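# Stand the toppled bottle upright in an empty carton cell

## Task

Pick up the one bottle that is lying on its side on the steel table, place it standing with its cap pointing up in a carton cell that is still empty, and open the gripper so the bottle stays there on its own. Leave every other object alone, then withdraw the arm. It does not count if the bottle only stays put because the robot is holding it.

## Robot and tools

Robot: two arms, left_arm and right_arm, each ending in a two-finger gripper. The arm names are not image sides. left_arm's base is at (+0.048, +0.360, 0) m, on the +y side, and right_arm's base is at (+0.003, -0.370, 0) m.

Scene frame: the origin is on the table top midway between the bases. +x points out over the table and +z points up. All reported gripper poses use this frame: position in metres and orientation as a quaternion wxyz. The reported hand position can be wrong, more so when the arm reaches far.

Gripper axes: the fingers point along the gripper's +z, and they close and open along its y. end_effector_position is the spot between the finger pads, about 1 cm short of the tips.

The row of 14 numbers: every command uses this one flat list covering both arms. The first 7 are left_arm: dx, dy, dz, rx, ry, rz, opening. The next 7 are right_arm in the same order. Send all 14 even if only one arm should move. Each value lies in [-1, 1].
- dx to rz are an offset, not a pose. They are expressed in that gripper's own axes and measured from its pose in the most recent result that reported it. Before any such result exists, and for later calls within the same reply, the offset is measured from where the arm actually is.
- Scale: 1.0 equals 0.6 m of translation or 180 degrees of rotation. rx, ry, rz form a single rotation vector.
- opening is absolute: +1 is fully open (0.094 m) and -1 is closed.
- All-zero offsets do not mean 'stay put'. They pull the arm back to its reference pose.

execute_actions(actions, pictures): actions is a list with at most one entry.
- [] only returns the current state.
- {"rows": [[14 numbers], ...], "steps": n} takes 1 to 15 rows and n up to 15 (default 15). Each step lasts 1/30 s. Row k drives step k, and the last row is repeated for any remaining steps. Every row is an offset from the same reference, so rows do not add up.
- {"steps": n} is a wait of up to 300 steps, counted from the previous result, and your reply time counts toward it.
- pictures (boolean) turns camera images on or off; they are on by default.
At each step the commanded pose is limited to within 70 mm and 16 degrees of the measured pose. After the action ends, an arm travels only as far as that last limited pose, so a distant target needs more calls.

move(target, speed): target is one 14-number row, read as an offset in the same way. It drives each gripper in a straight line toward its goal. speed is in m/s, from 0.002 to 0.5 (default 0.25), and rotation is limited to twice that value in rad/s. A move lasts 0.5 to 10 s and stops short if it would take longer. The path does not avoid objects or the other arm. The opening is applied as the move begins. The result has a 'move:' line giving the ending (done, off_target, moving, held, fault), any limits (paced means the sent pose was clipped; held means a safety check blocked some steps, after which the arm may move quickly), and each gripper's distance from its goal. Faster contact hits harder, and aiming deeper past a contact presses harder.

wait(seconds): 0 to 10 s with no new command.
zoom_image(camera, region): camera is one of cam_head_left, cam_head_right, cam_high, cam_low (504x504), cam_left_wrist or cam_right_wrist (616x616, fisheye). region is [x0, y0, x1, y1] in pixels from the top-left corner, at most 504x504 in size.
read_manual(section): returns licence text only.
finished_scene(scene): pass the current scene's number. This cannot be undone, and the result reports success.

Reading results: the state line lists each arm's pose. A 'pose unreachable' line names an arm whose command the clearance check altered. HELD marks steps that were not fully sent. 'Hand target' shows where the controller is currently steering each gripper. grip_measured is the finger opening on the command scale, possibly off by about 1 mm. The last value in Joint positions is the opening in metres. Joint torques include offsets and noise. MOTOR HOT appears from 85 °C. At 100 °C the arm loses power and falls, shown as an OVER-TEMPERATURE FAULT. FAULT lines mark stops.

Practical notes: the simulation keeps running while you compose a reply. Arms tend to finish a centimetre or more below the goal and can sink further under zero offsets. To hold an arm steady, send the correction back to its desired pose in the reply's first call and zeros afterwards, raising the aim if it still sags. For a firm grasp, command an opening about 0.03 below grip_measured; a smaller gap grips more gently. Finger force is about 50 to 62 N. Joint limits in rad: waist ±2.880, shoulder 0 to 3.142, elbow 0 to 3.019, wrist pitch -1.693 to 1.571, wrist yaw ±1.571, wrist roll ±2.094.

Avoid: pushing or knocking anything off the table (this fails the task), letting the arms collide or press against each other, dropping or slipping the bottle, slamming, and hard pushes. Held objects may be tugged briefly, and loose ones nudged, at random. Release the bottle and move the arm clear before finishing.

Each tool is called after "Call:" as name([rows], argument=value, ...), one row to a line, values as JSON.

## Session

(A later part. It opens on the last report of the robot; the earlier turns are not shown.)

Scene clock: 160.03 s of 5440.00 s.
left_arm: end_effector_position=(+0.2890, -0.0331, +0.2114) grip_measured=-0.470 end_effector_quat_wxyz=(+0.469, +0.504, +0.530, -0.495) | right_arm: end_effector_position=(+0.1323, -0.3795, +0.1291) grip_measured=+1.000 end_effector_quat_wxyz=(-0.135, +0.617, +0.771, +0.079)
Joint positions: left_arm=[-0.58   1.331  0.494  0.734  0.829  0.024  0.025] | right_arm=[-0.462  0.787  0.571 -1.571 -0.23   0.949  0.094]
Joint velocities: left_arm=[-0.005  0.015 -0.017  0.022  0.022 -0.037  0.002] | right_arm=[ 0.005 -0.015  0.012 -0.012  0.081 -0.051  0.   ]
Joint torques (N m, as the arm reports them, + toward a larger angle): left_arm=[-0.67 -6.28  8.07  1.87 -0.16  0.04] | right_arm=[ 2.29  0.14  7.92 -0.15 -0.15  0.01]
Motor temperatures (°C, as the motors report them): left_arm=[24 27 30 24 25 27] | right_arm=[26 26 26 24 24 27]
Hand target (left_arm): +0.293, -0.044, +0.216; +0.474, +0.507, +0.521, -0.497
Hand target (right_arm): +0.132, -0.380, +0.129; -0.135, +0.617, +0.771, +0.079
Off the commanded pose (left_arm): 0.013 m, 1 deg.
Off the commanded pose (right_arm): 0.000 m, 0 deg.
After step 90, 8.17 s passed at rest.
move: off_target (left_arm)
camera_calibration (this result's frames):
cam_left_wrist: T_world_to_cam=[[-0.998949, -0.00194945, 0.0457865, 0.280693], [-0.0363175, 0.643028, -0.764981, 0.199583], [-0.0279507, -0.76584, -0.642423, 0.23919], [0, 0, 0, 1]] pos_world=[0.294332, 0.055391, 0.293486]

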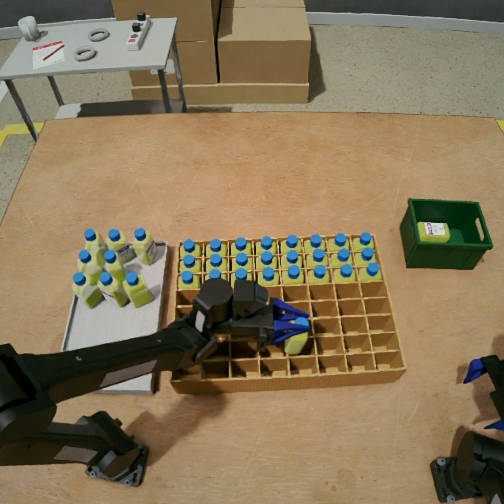

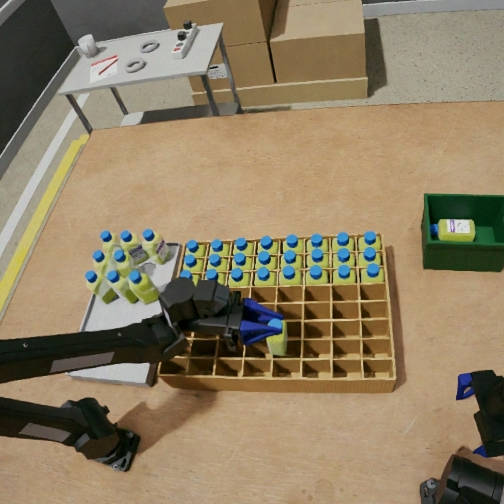

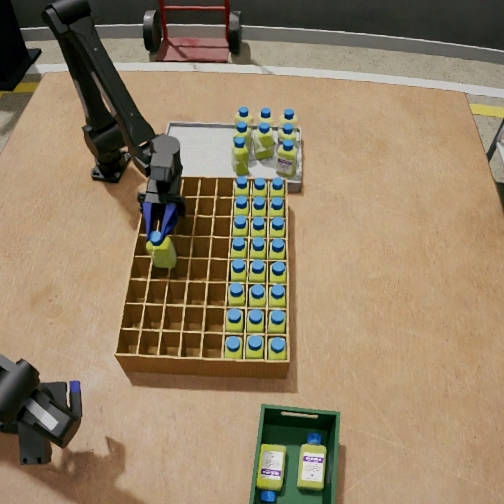

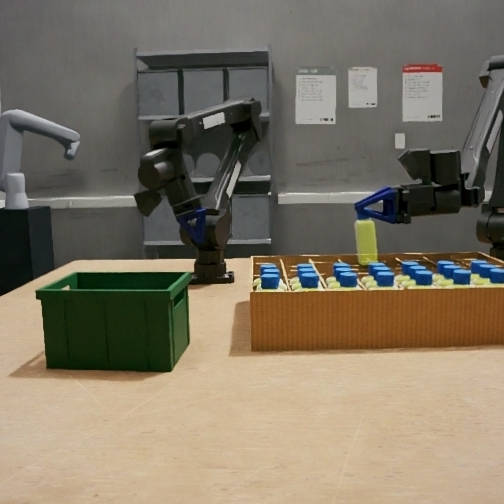

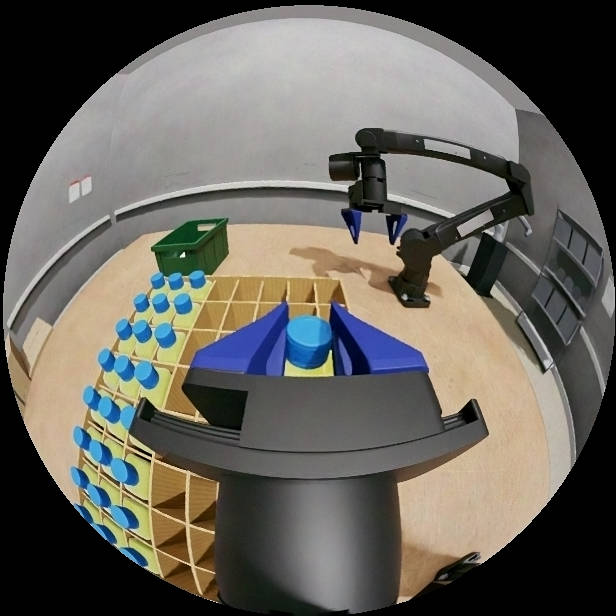

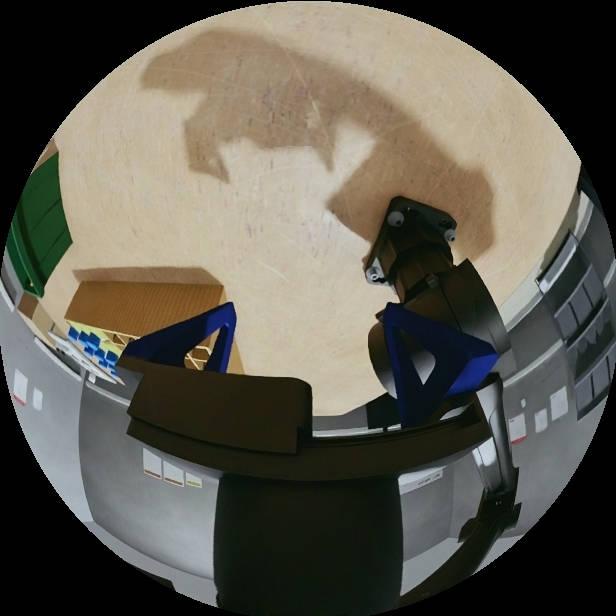

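Call:
move(target=[-0.04,0.005,0.03,0,0,0,-0.54,0,0,0,0,0,0,1], speed=0.05)

Call:
zoom_image(camera="cam_head_left", region=[230, 280, 370, 400])

Call:
zoom_image(camera="cam_high", region=[110, 190, 230, 310])

Call:
zoom_image(camera="cam_low", region=[300, 140, 504, 320])

Scene clock: 166.37 s of 5440.00 s.
left_arm: end_effector_position=(+0.2908, -0.0399, +0.2124) grip_measured=-0.470 end_effector_quat_wxyz=(+0.460, +0.501, +0.545, -0.491) | right_arm: end_effector_position=(+0.1323, -0.3795, +0.1291) grip_measured=+1.000 end_effector_quat_wxyz=(-0.135, +0.617, +0.771, +0.079)
Joint positions: left_arm=[-0.596  1.32   0.516  0.668  0.798  0.024  0.025] | right_arm=[-0.462  0.787  0.571 -1.571 -0.23   0.949  0.094]
Joint velocities: left_arm=[-0.005 -0.015  0.002 -0.027 -0.081  0.007 -0.001] | right_arm=[-0.005  0.005  0.002 -0.007 -0.022 -0.037  0.   ]
Joint torques (N m, as the arm reports them, + toward a larger angle): left_arm=[-0.99 -9.4   9.46  0.64  0.01  0.03] | right_arm=[ 2.3  -0.16  7.87 -0.26 -0.16 -0.02]
Motor temperatures (°C, as the motors report them): left_arm=[24 27 30 24 25 27] | right_arm=[26 26 26 24 24 27]
Hand target (left_arm): +0.292, -0.052, +0.234; +0.470, +0.504, +0.529, -0.495
Hand target (right_arm): +0.132, -0.380, +0.129; -0.135, +0.617, +0.771, +0.079
Off the commanded pose (left_arm): 0.025 m, 2 deg.
Off the commanded pose (right_arm): 0.000 m, 0 deg.
After step 90, 2.47 s passed at rest.
move: off_target (left_arm)
camera_calibration (this result's frames):
cam_left_wrist: T_world_to_cam=[[-0.997506, -0.0173291, 0.0684221, 0.27659], [-0.0627211, 0.662231, -0.74667, 0.209322], [-0.0323721, -0.7491, -0.661666, 0.240742], [0, 0, 0, 1]] pos_world=[0.296822, 0.0465132, 0.296661]

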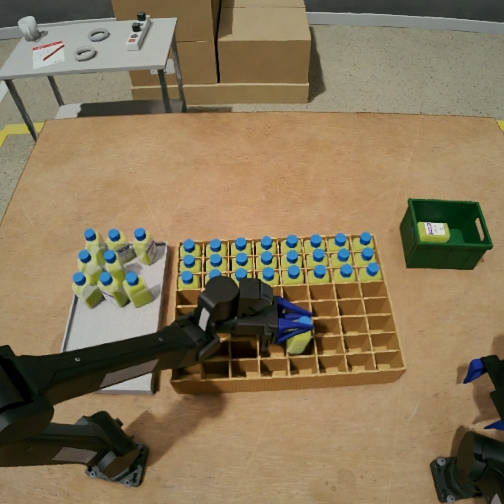

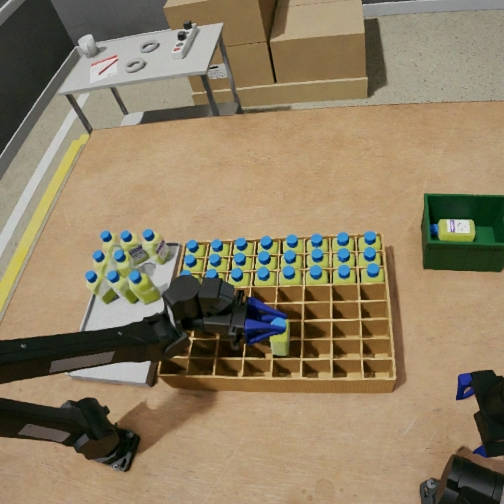

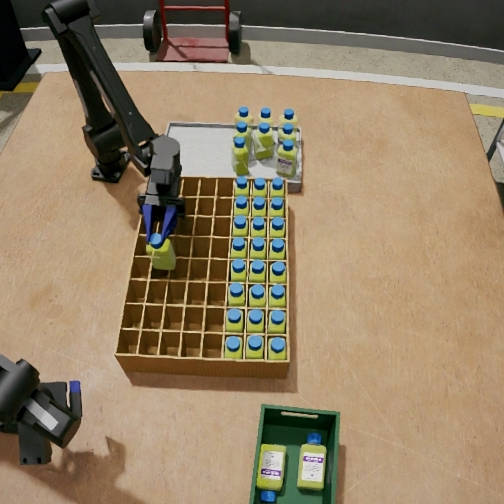

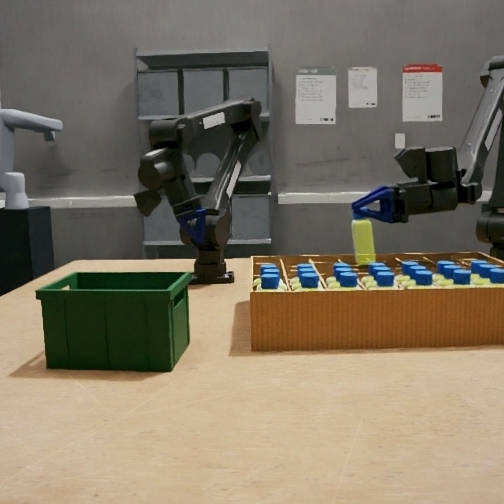

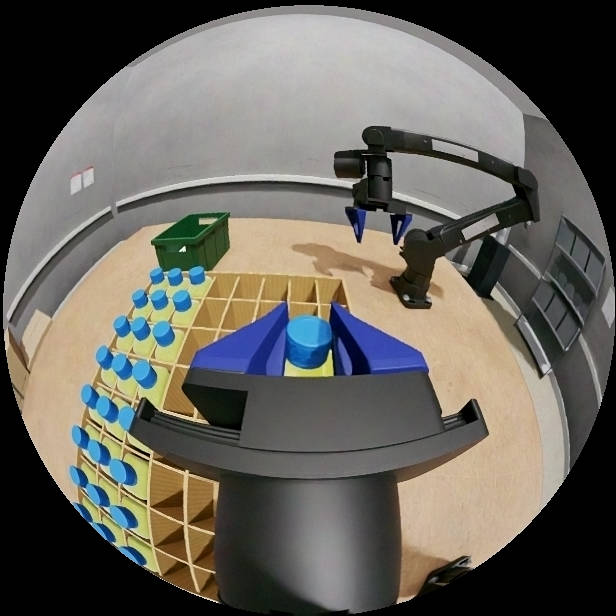

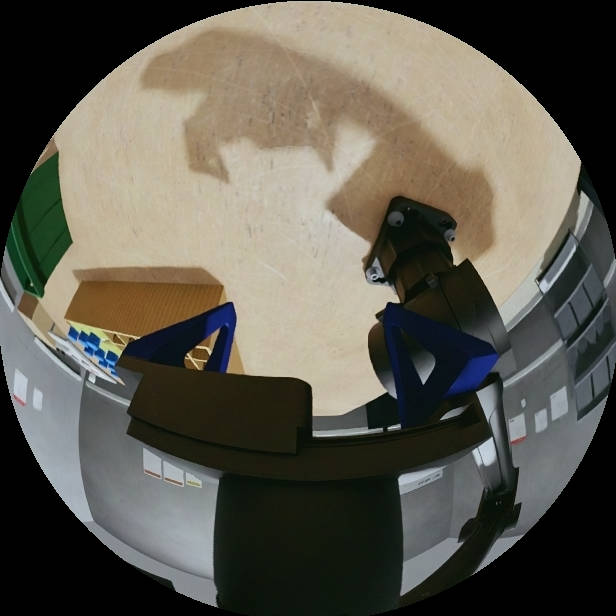

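Region (230, 280, 370, 400) of cam_head_left's 504x504 image, scaled by 3.600, with more detail than that image has; it fills the top 432 rows of this view, and the rest is white.

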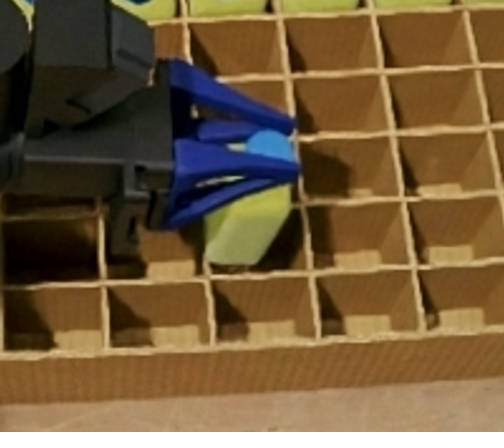

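Region (110, 190, 230, 310) of cam_high's 504x504 image, scaled by 4.200, with more detail than that image has.

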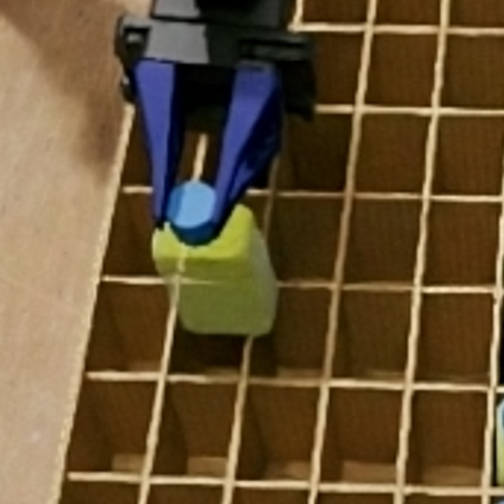

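Region (300, 140, 504, 320) of cam_low's 504x504 image, scaled by 2.471, with more detail than that image has; it fills the top 445 rows of this view, and the rest is white.

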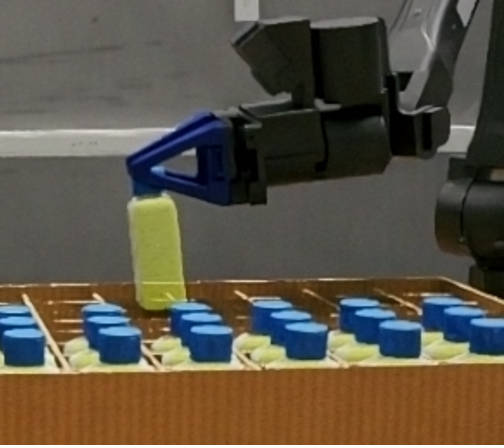

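Call:
move(target=[-0.04,0,0.005,0,0.035,0,-0.54,0,0,0,0,0,0,1], speed=0.05)

Call:
zoom_image(camera="cam_head_left", region=[230, 280, 370, 400])

Call:
zoom_image(camera="cam_high", region=[110, 190, 230, 310])

Call:
zoom_image(camera="cam_low", region=[300, 140, 504, 320])

Scene clock: 172.43 s of 5440.00 s.
left_arm: end_effector_position=(+0.2875, -0.0345, +0.2119) grip_measured=-0.470 end_effector_quat_wxyz=(+0.412, +0.520, +0.587, -0.464) | right_arm: end_effector_position=(+0.1323, -0.3795, +0.1291) grip_measured=+1.000 end_effector_quat_wxyz=(-0.135, +0.617, +0.771, +0.079)
Joint positions: left_arm=[-0.596  1.227  0.567  0.329  0.785  0.118  0.025] | right_arm=[-0.462  0.787  0.571 -1.571 -0.23   0.949  0.094]
Joint velocities: left_arm=[-0.005 -0.015  0.002 -0.022 -0.022  0.007  0.001] | right_arm=[-0.005 -0.015 -0.012 -0.002  0.022 -0.037  0.   ]
Joint torques (N m, as the arm reports them, + toward a larger angle): left_arm=[-0.01 -9.35 10.58  0.82  0.07  0.19] | right_arm=[ 2.43  0.21  7.83 -0.15 -0.17 -0.01]
Motor temperatures (°C, as the motors report them): left_arm=[24 27 30 24 25 27] | right_arm=[26 26 26 24 24 27]
Hand target (left_arm): +0.292, -0.044, +0.236; +0.429, +0.527, +0.569, -0.463
Hand target (right_arm): +0.132, -0.380, +0.129; -0.135, +0.617, +0.771, +0.079
Off the commanded pose (left_arm): 0.027 m, 3 deg.
Off the commanded pose (right_arm): 0.000 m, 0 deg.
After step 90, 1.73 s passed at rest.
move: off_target (left_arm)
camera_calibration (this result's frames):
cam_left_wrist: T_world_to_cam=[[-0.993403, -0.0272505, 0.111395, 0.262714], [-0.0932097, 0.757739, -0.645866, 0.195878], [-0.0668078, -0.651988, -0.75528, 0.277477], [0, 0, 0, 1]] pos_world=[0.297776, 0.0396466, 0.306819]

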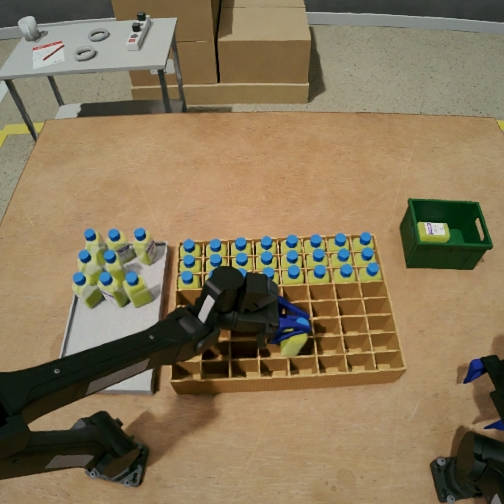

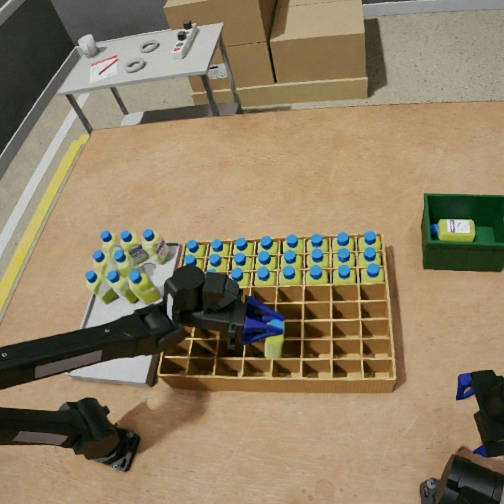

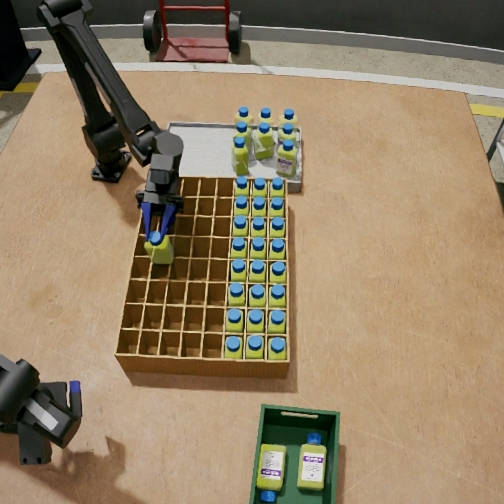

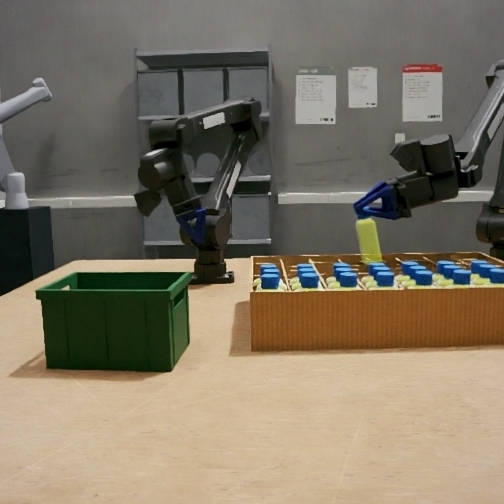

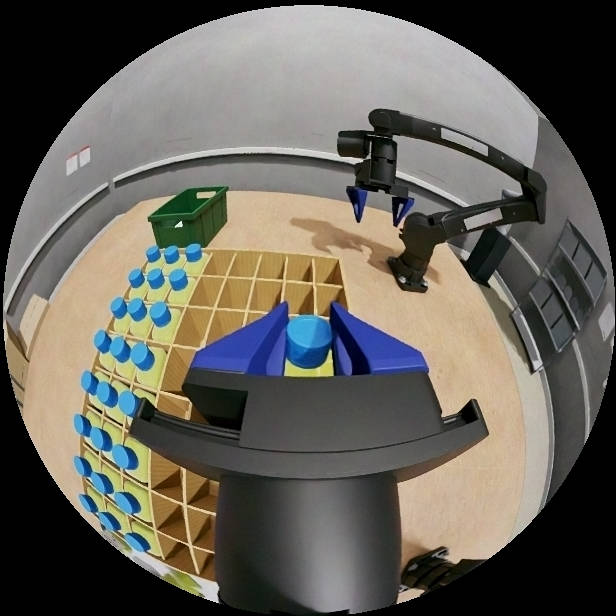

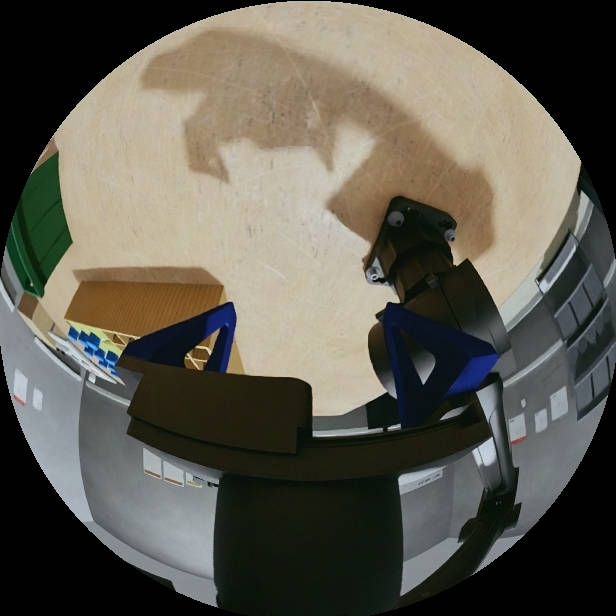

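Region (230, 280, 370, 400) of cam_head_left's 504x504 image, scaled by 3.600, with more detail than that image has; it fills the top 432 rows of this view, and the rest is white.

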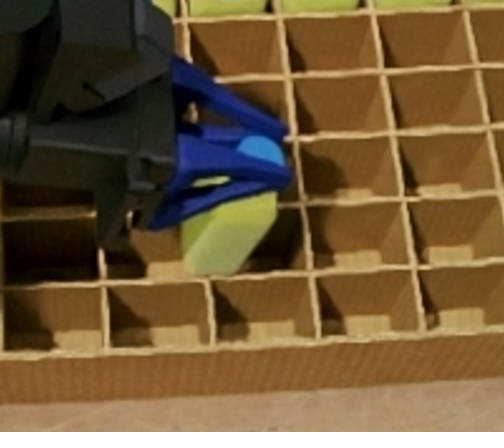

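Region (110, 190, 230, 310) of cam_high's 504x504 image, scaled by 4.200, with more detail than that image has.

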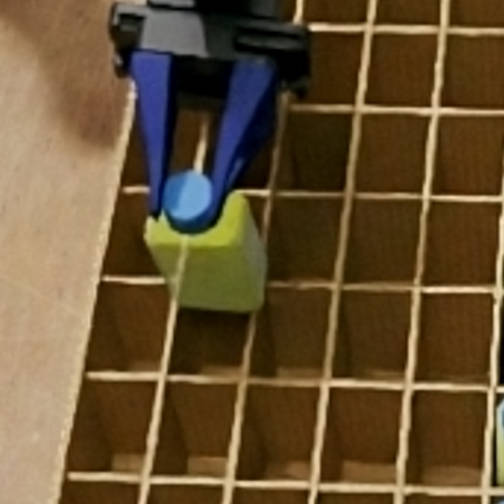

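Region (300, 140, 504, 320) of cam_low's 504x504 image, scaled by 2.471, with more detail than that image has; it fills the top 445 rows of this view, and the rest is white.

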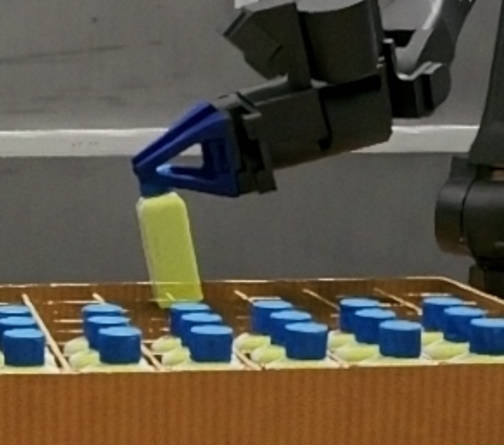

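Call:
move(target=[-0.07,0,0.015,0.005,-0.078,0.038,-0.54,0,0,0,0,0,0,1], speed=0.08)

Call:
zoom_image(camera="cam_head_left", region=[230, 280, 370, 400])

Call:
zoom_image(camera="cam_high", region=[110, 190, 230, 310])

Call:
zoom_image(camera="cam_low", region=[300, 140, 504, 320])

Scene clock: 180.50 s of 5440.00 s.
left_arm: end_effector_position=(+0.2980, -0.0476, +0.2454) grip_measured=-0.470 end_effector_quat_wxyz=(+0.501, +0.495, +0.508, -0.495) | right_arm: end_effector_position=(+0.1323, -0.3795, +0.1291) grip_measured=+1.000 end_effector_quat_wxyz=(-0.135, +0.617, +0.771, +0.079)
Joint positions: left_arm=[-0.6    1.32   0.546  0.765  0.791  0.     0.025] | right_arm=[-0.462  0.787  0.571 -1.571 -0.23   0.949  0.094]
Joint velocities: left_arm=[ 0.005 -0.005  0.002  0.022  0.007 -0.066  0.002] | right_arm=[-0.005 -0.005 -0.012 -0.002 -0.022  0.007  0.   ]
Joint torques (N m, as the arm reports them, + toward a larger angle): left_arm=[-0.71 -7.92  6.94  2.77  0.12 -0.05] | right_arm=[ 2.52 -0.08  7.8  -0.11 -0.15  0.03]
Motor temperatures (°C, as the motors report them): left_arm=[24 27 31 24 25 27] | right_arm=[26 26 26 24 24 27]
Hand target (left_arm): +0.293, -0.053, +0.250; +0.504, +0.495, +0.497, -0.503
Hand target (right_arm): +0.132, -0.380, +0.129; -0.135, +0.617, +0.771, +0.079
Off the commanded pose (left_arm): 0.009 m, 2 deg.
Off the commanded pose (right_arm): 0.000 m, 0 deg.
After step 90, 3.10 s passed at rest.
move: done
camera_calibration (this result's frames):
cam_left_wrist: T_world_to_cam=[[-0.999813, -0.0193012, 0.00102239, 0.298469], [-0.0122845, 0.593728, -0.804572, 0.235463], [0.0149222, -0.804435, -0.593854, 0.223634], [0, 0, 0, 1]] pos_world=[0.297969, 0.0458592, 0.321948]

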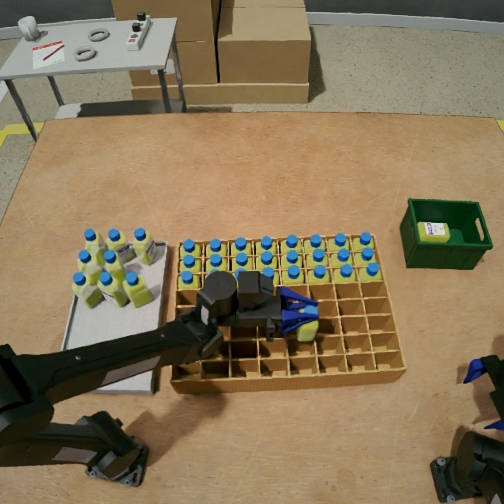

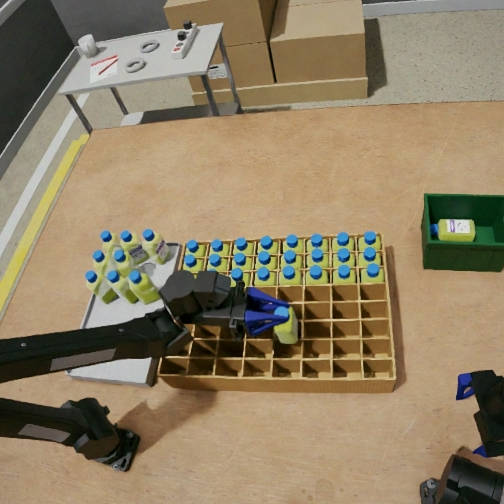

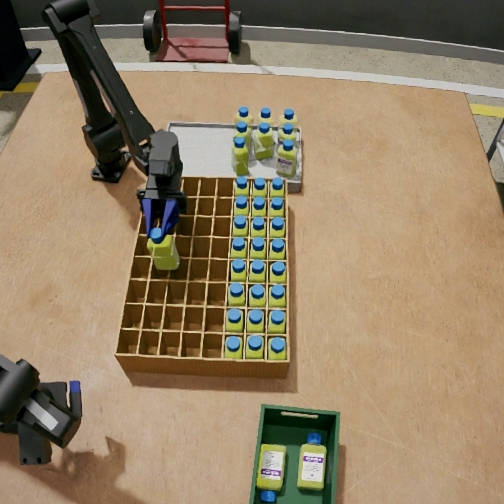

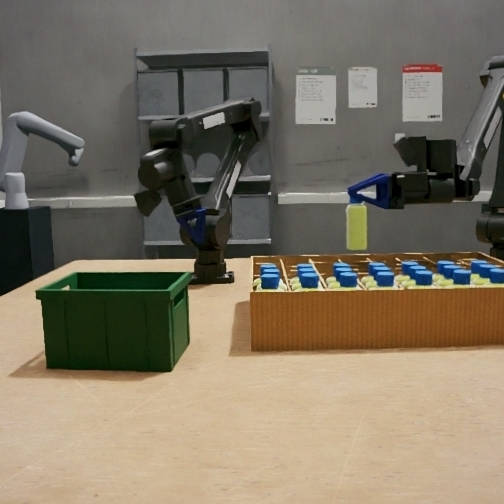

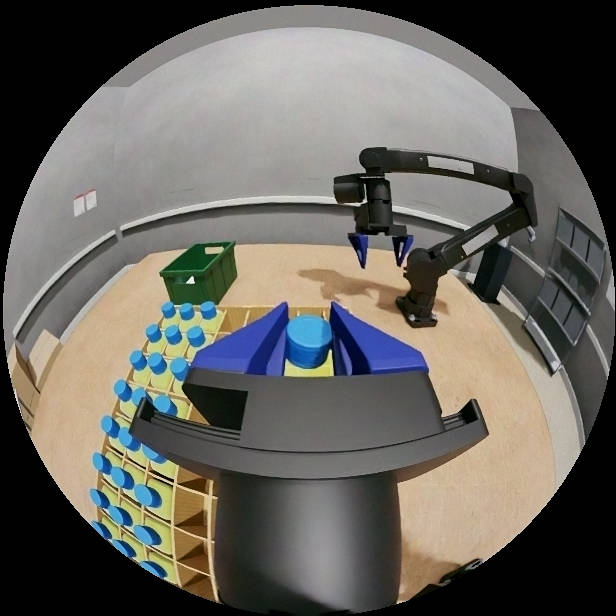

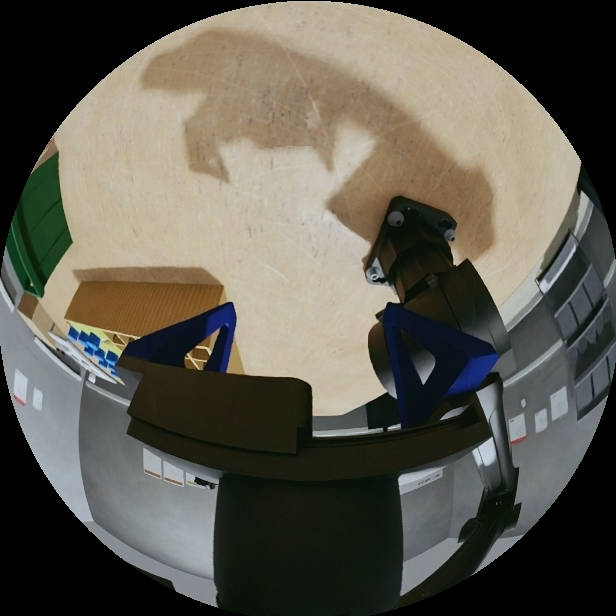

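Region (230, 280, 370, 400) of cam_head_left's 504x504 image, scaled by 3.600, with more detail than that image has; it fills the top 432 rows of this view, and the rest is white.

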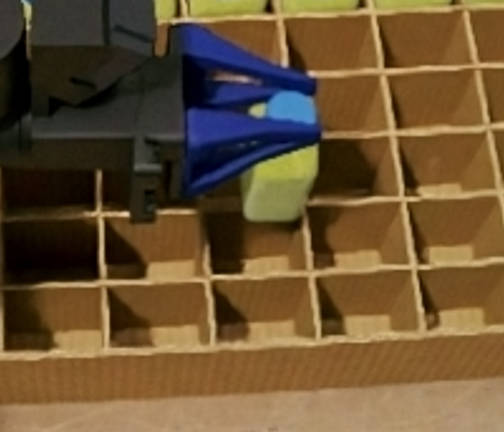

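Region (110, 190, 230, 310) of cam_high's 504x504 image, scaled by 4.200, with more detail than that image has.

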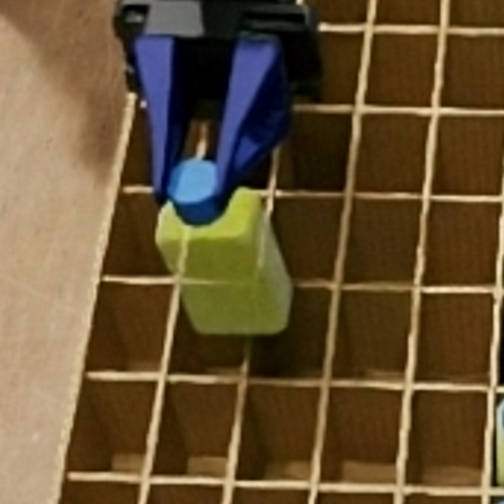

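Region (300, 140, 504, 320) of cam_low's 504x504 image, scaled by 2.471, with more detail than that image has; it fills the top 445 rows of this view, and the rest is white.

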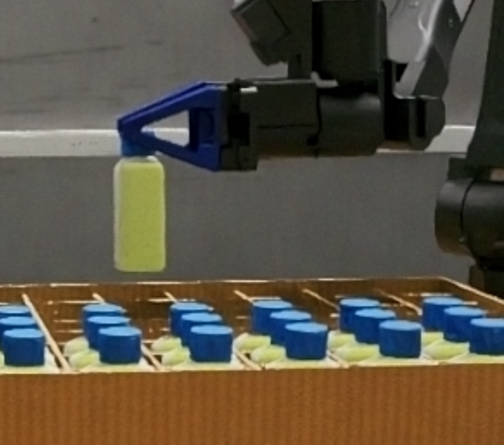

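Call:
move(target=[0.025,-0.012,-0.003,0,0,0,-0.54,0,0,0,0,0,0,1], speed=0.03)

Call:
zoom_image(camera="cam_head_left", region=[230, 280, 370, 400])

Call:
zoom_image(camera="cam_high", region=[110, 190, 230, 310])

Call:
zoom_image(camera="cam_low", region=[300, 140, 504, 320])

Scene clock: 185.53 s of 5440.00 s.
left_arm: end_effector_position=(+0.2932, -0.0417, +0.2254) grip_measured=-0.470 end_effector_quat_wxyz=(+0.492, +0.492, +0.521, -0.494) | right_arm: end_effector_position=(+0.1323, -0.3795, +0.1291) grip_measured=+1.000 end_effector_quat_wxyz=(-0.135, +0.617, +0.771, +0.079)
Joint positions: left_arm=[-0.6    1.338  0.509  0.791  0.783 -0.003  0.025] | right_arm=[-0.462  0.787  0.571 -1.571 -0.23   0.949  0.094]
Joint velocities: left_arm=[-0.005  0.005 -0.007  0.002  0.095  0.066 -0.   ] | right_arm=[-0.024 -0.024 -0.012  0.007 -0.007 -0.007  0.   ]
Joint torques (N m, as the arm reports them, + toward a larger angle): left_arm=[-0.32 -8.15  6.77  2.54 -0.09  0.09] | right_arm=[ 2.43 -0.22  7.8  -0.15 -0.15 -0.01]
Motor temperatures (°C, as the motors report them): left_arm=[24 27 30 24 25 27] | right_arm=[26 26 26 24 24 27]
Hand target (left_arm): +0.291, -0.046, +0.230; +0.501, +0.495, +0.508, -0.495
Hand target (right_arm): +0.132, -0.380, +0.129; -0.135, +0.617, +0.771, +0.079
Off the commanded pose (left_arm): 0.007 m, 2 deg.
Off the commanded pose (right_arm): 0.000 m, 0 deg.
After step 90, 1.17 s passed at rest.
move: done
camera_calibration (this result's frames):
cam_left_wrist: T_world_to_cam=[[-0.99932, -0.027614, 0.024454, 0.287998], [-0.0362224, 0.609551, -0.791919, 0.220646], [0.00696212, -0.792266, -0.610137, 0.223156], [0, 0, 0, 1]] pos_world=[0.294241, 0.0502565, 0.303846]

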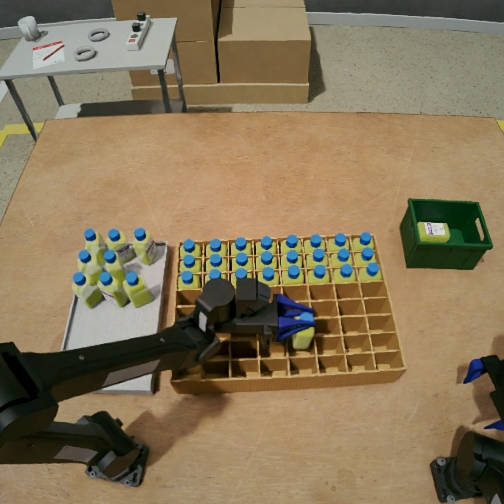

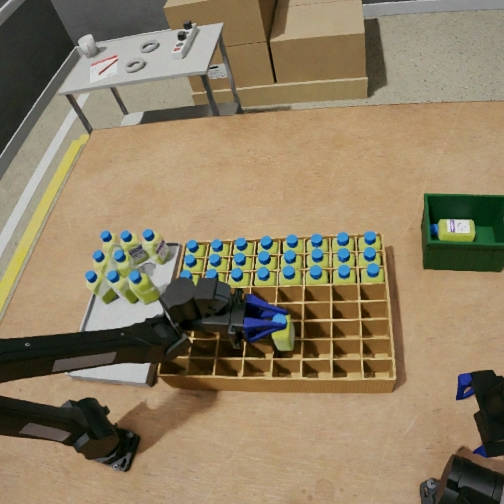

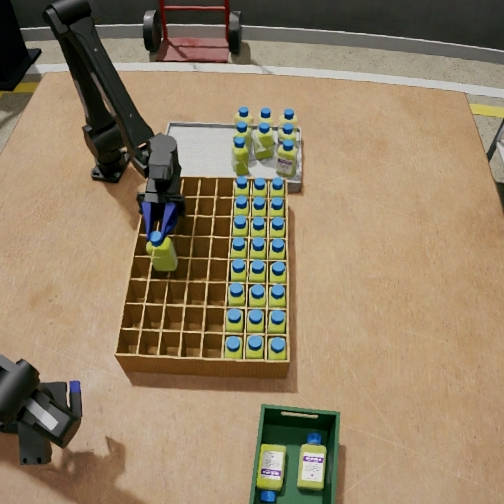

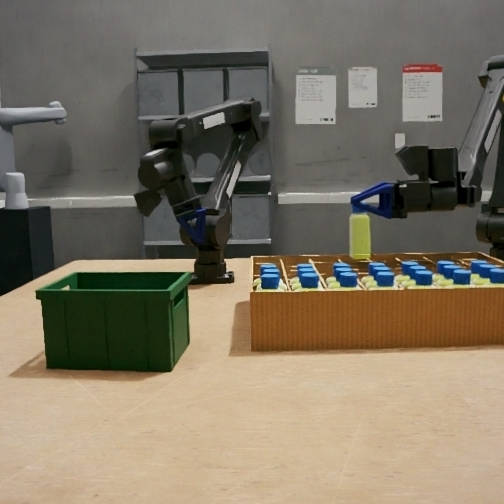

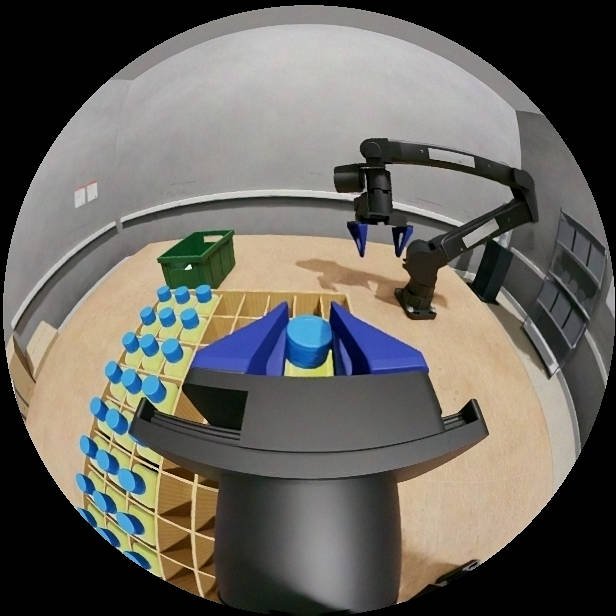

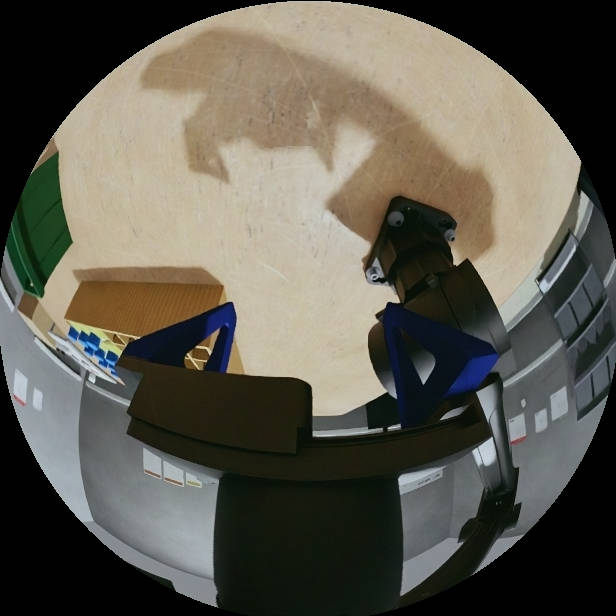

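Region (230, 280, 370, 400) of cam_head_left's 504x504 image, scaled by 3.600, with more detail than that image has; it fills the top 432 rows of this view, and the rest is white.

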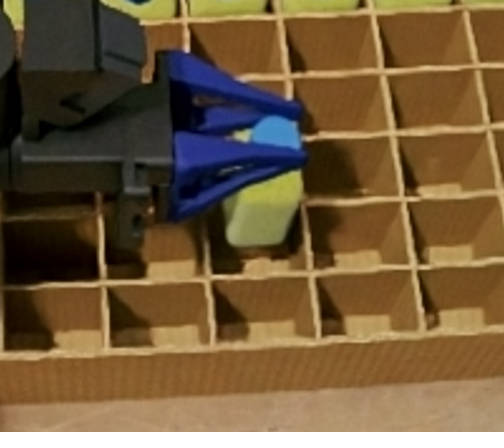

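Region (110, 190, 230, 310) of cam_high's 504x504 image, scaled by 4.200, with more detail than that image has.

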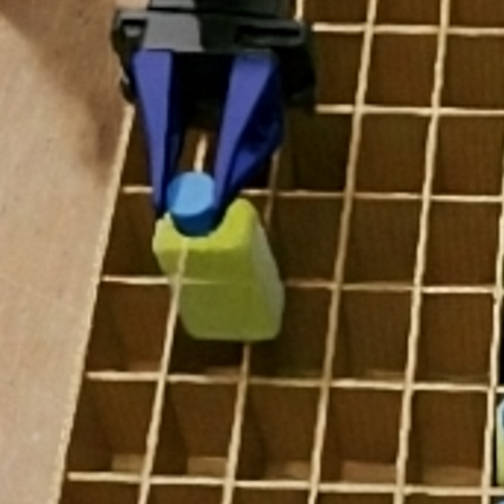

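Region (300, 140, 504, 320) of cam_low's 504x504 image, scaled by 2.471, with more detail than that image has; it fills the top 445 rows of this view, and the rest is white.

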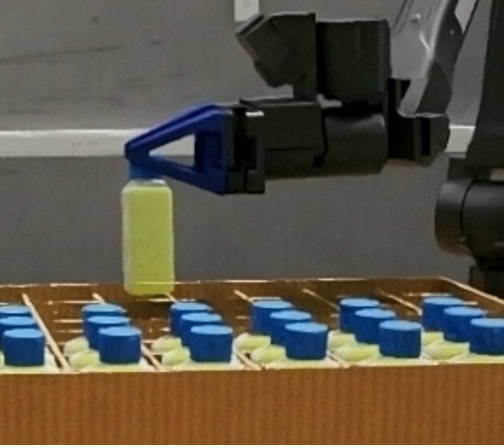

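Call:
move(target=[-0.005,-0.014,0.018,0,-0.01,0,-0.54,0,0,0,0,0,0,1], speed=0.03)

Call:
zoom_image(camera="cam_head_left", region=[230, 280, 370, 400])

Call:
zoom_image(camera="cam_high", region=[110, 190, 230, 310])

Call:
zoom_image(camera="cam_low", region=[300, 140, 504, 320])

Scene clock: 200.27 s of 5440.00 s.
left_arm: end_effector_position=(+0.2884, -0.0482, +0.2242) grip_measured=-0.470 end_effector_quat_wxyz=(+0.497, +0.486, +0.521, -0.495) | right_arm: end_effector_position=(+0.1323, -0.3795, +0.1291) grip_measured=+1.000 end_effector_quat_wxyz=(-0.135, +0.617, +0.771, +0.079)
Joint positions: left_arm=[-0.627  1.351  0.504  0.826  0.745 -0.02   0.025] | right_arm=[-0.462  0.787  0.571 -1.571 -0.23   0.949  0.094]
Joint velocities: left_arm=[-0.005 -0.015 -0.007  0.002  0.066  0.022 -0.001] | right_arm=[ 0.005 -0.005 -0.002  0.002 -0.037  0.081  0.   ]
Joint torques (N m, as the arm reports them, + toward a larger angle): left_arm=[-0.83 -8.19  6.45  2.34 -0.11 -0.12] | right_arm=[ 2.47 -0.16  7.91 -0.11 -0.15  0.01]
Motor temperatures (°C, as the motors report them): left_arm=[24 27 30 24 25 27] | right_arm=[26 26 27 24 24 27]
Hand target (left_arm): +0.285, -0.053, +0.229; +0.500, +0.484, +0.513, -0.502
Hand target (right_arm): +0.132, -0.380, +0.129; -0.135, +0.617, +0.771, +0.079
Off the commanded pose (left_arm): 0.007 m, 1 deg.
Off the commanded pose (right_arm): 0.000 m, 0 deg.
After step 90, 10.93 s passed at rest.
move: done
camera_calibration (this result's frames):
cam_left_wrist: T_world_to_cam=[[-0.998879, -0.0375609, 0.0288231, 0.281501], [-0.0456088, 0.600008, -0.798693, 0.227265], [0.0127055, -0.799112, -0.601048, 0.213202], [0, 0, 0, 1]] pos_world=[0.288842, 0.0445851, 0.301546]

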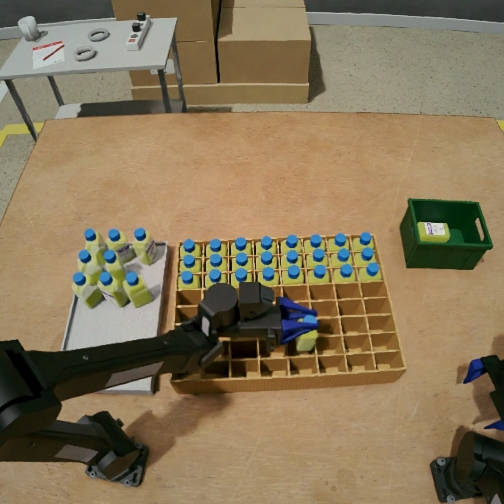

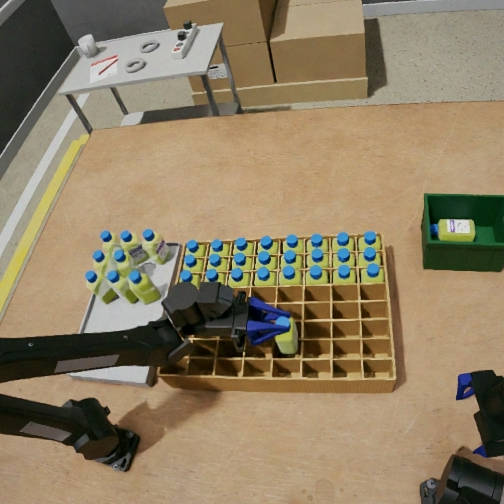

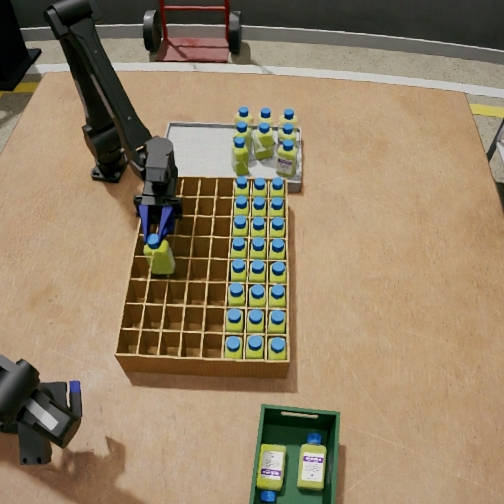

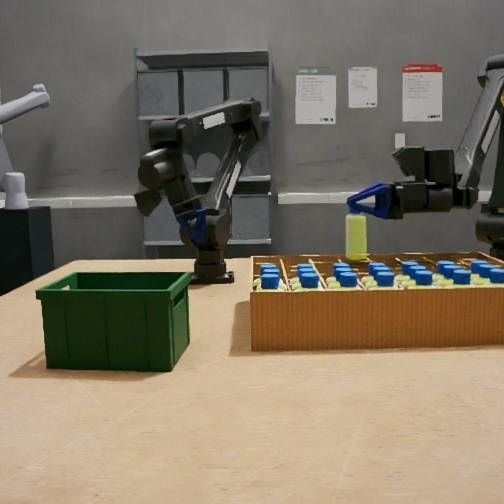

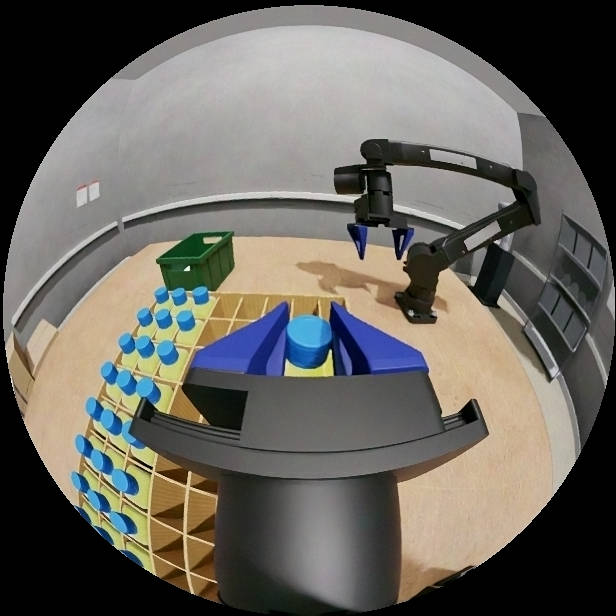

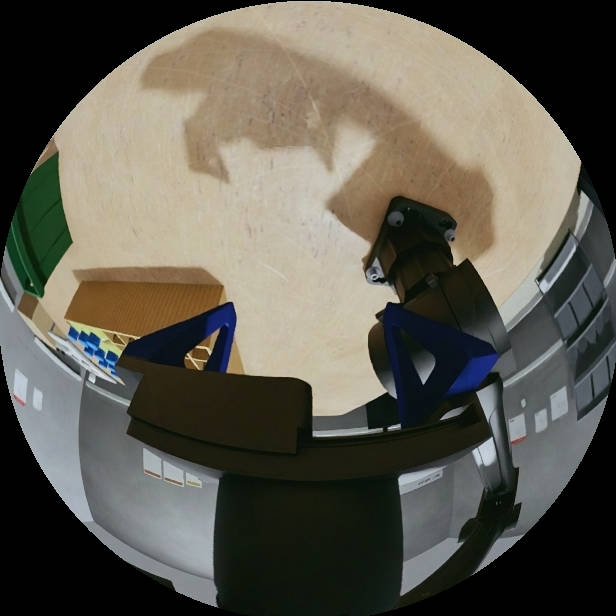

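Region (230, 280, 370, 400) of cam_head_left's 504x504 image, scaled by 3.600, with more detail than that image has; it fills the top 432 rows of this view, and the rest is white.

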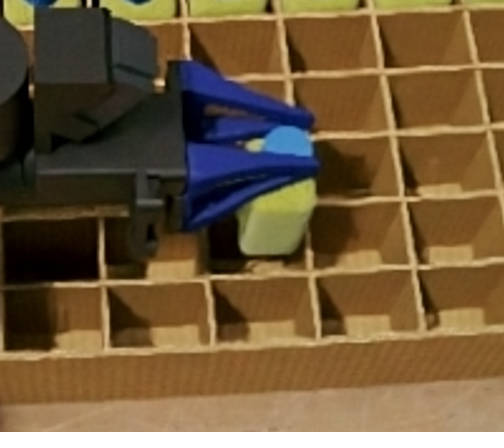

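Region (110, 190, 230, 310) of cam_high's 504x504 image, scaled by 4.200, with more detail than that image has.

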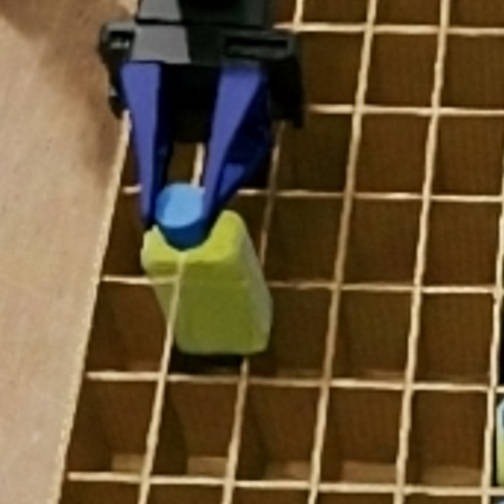

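Region (300, 140, 504, 320) of cam_low's 504x504 image, scaled by 2.471, with more detail than that image has; it fills the top 445 rows of this view, and the rest is white.

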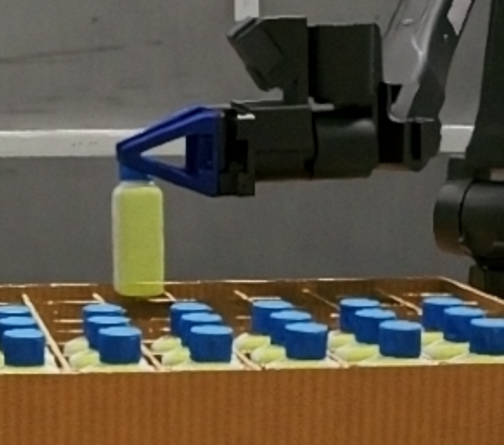

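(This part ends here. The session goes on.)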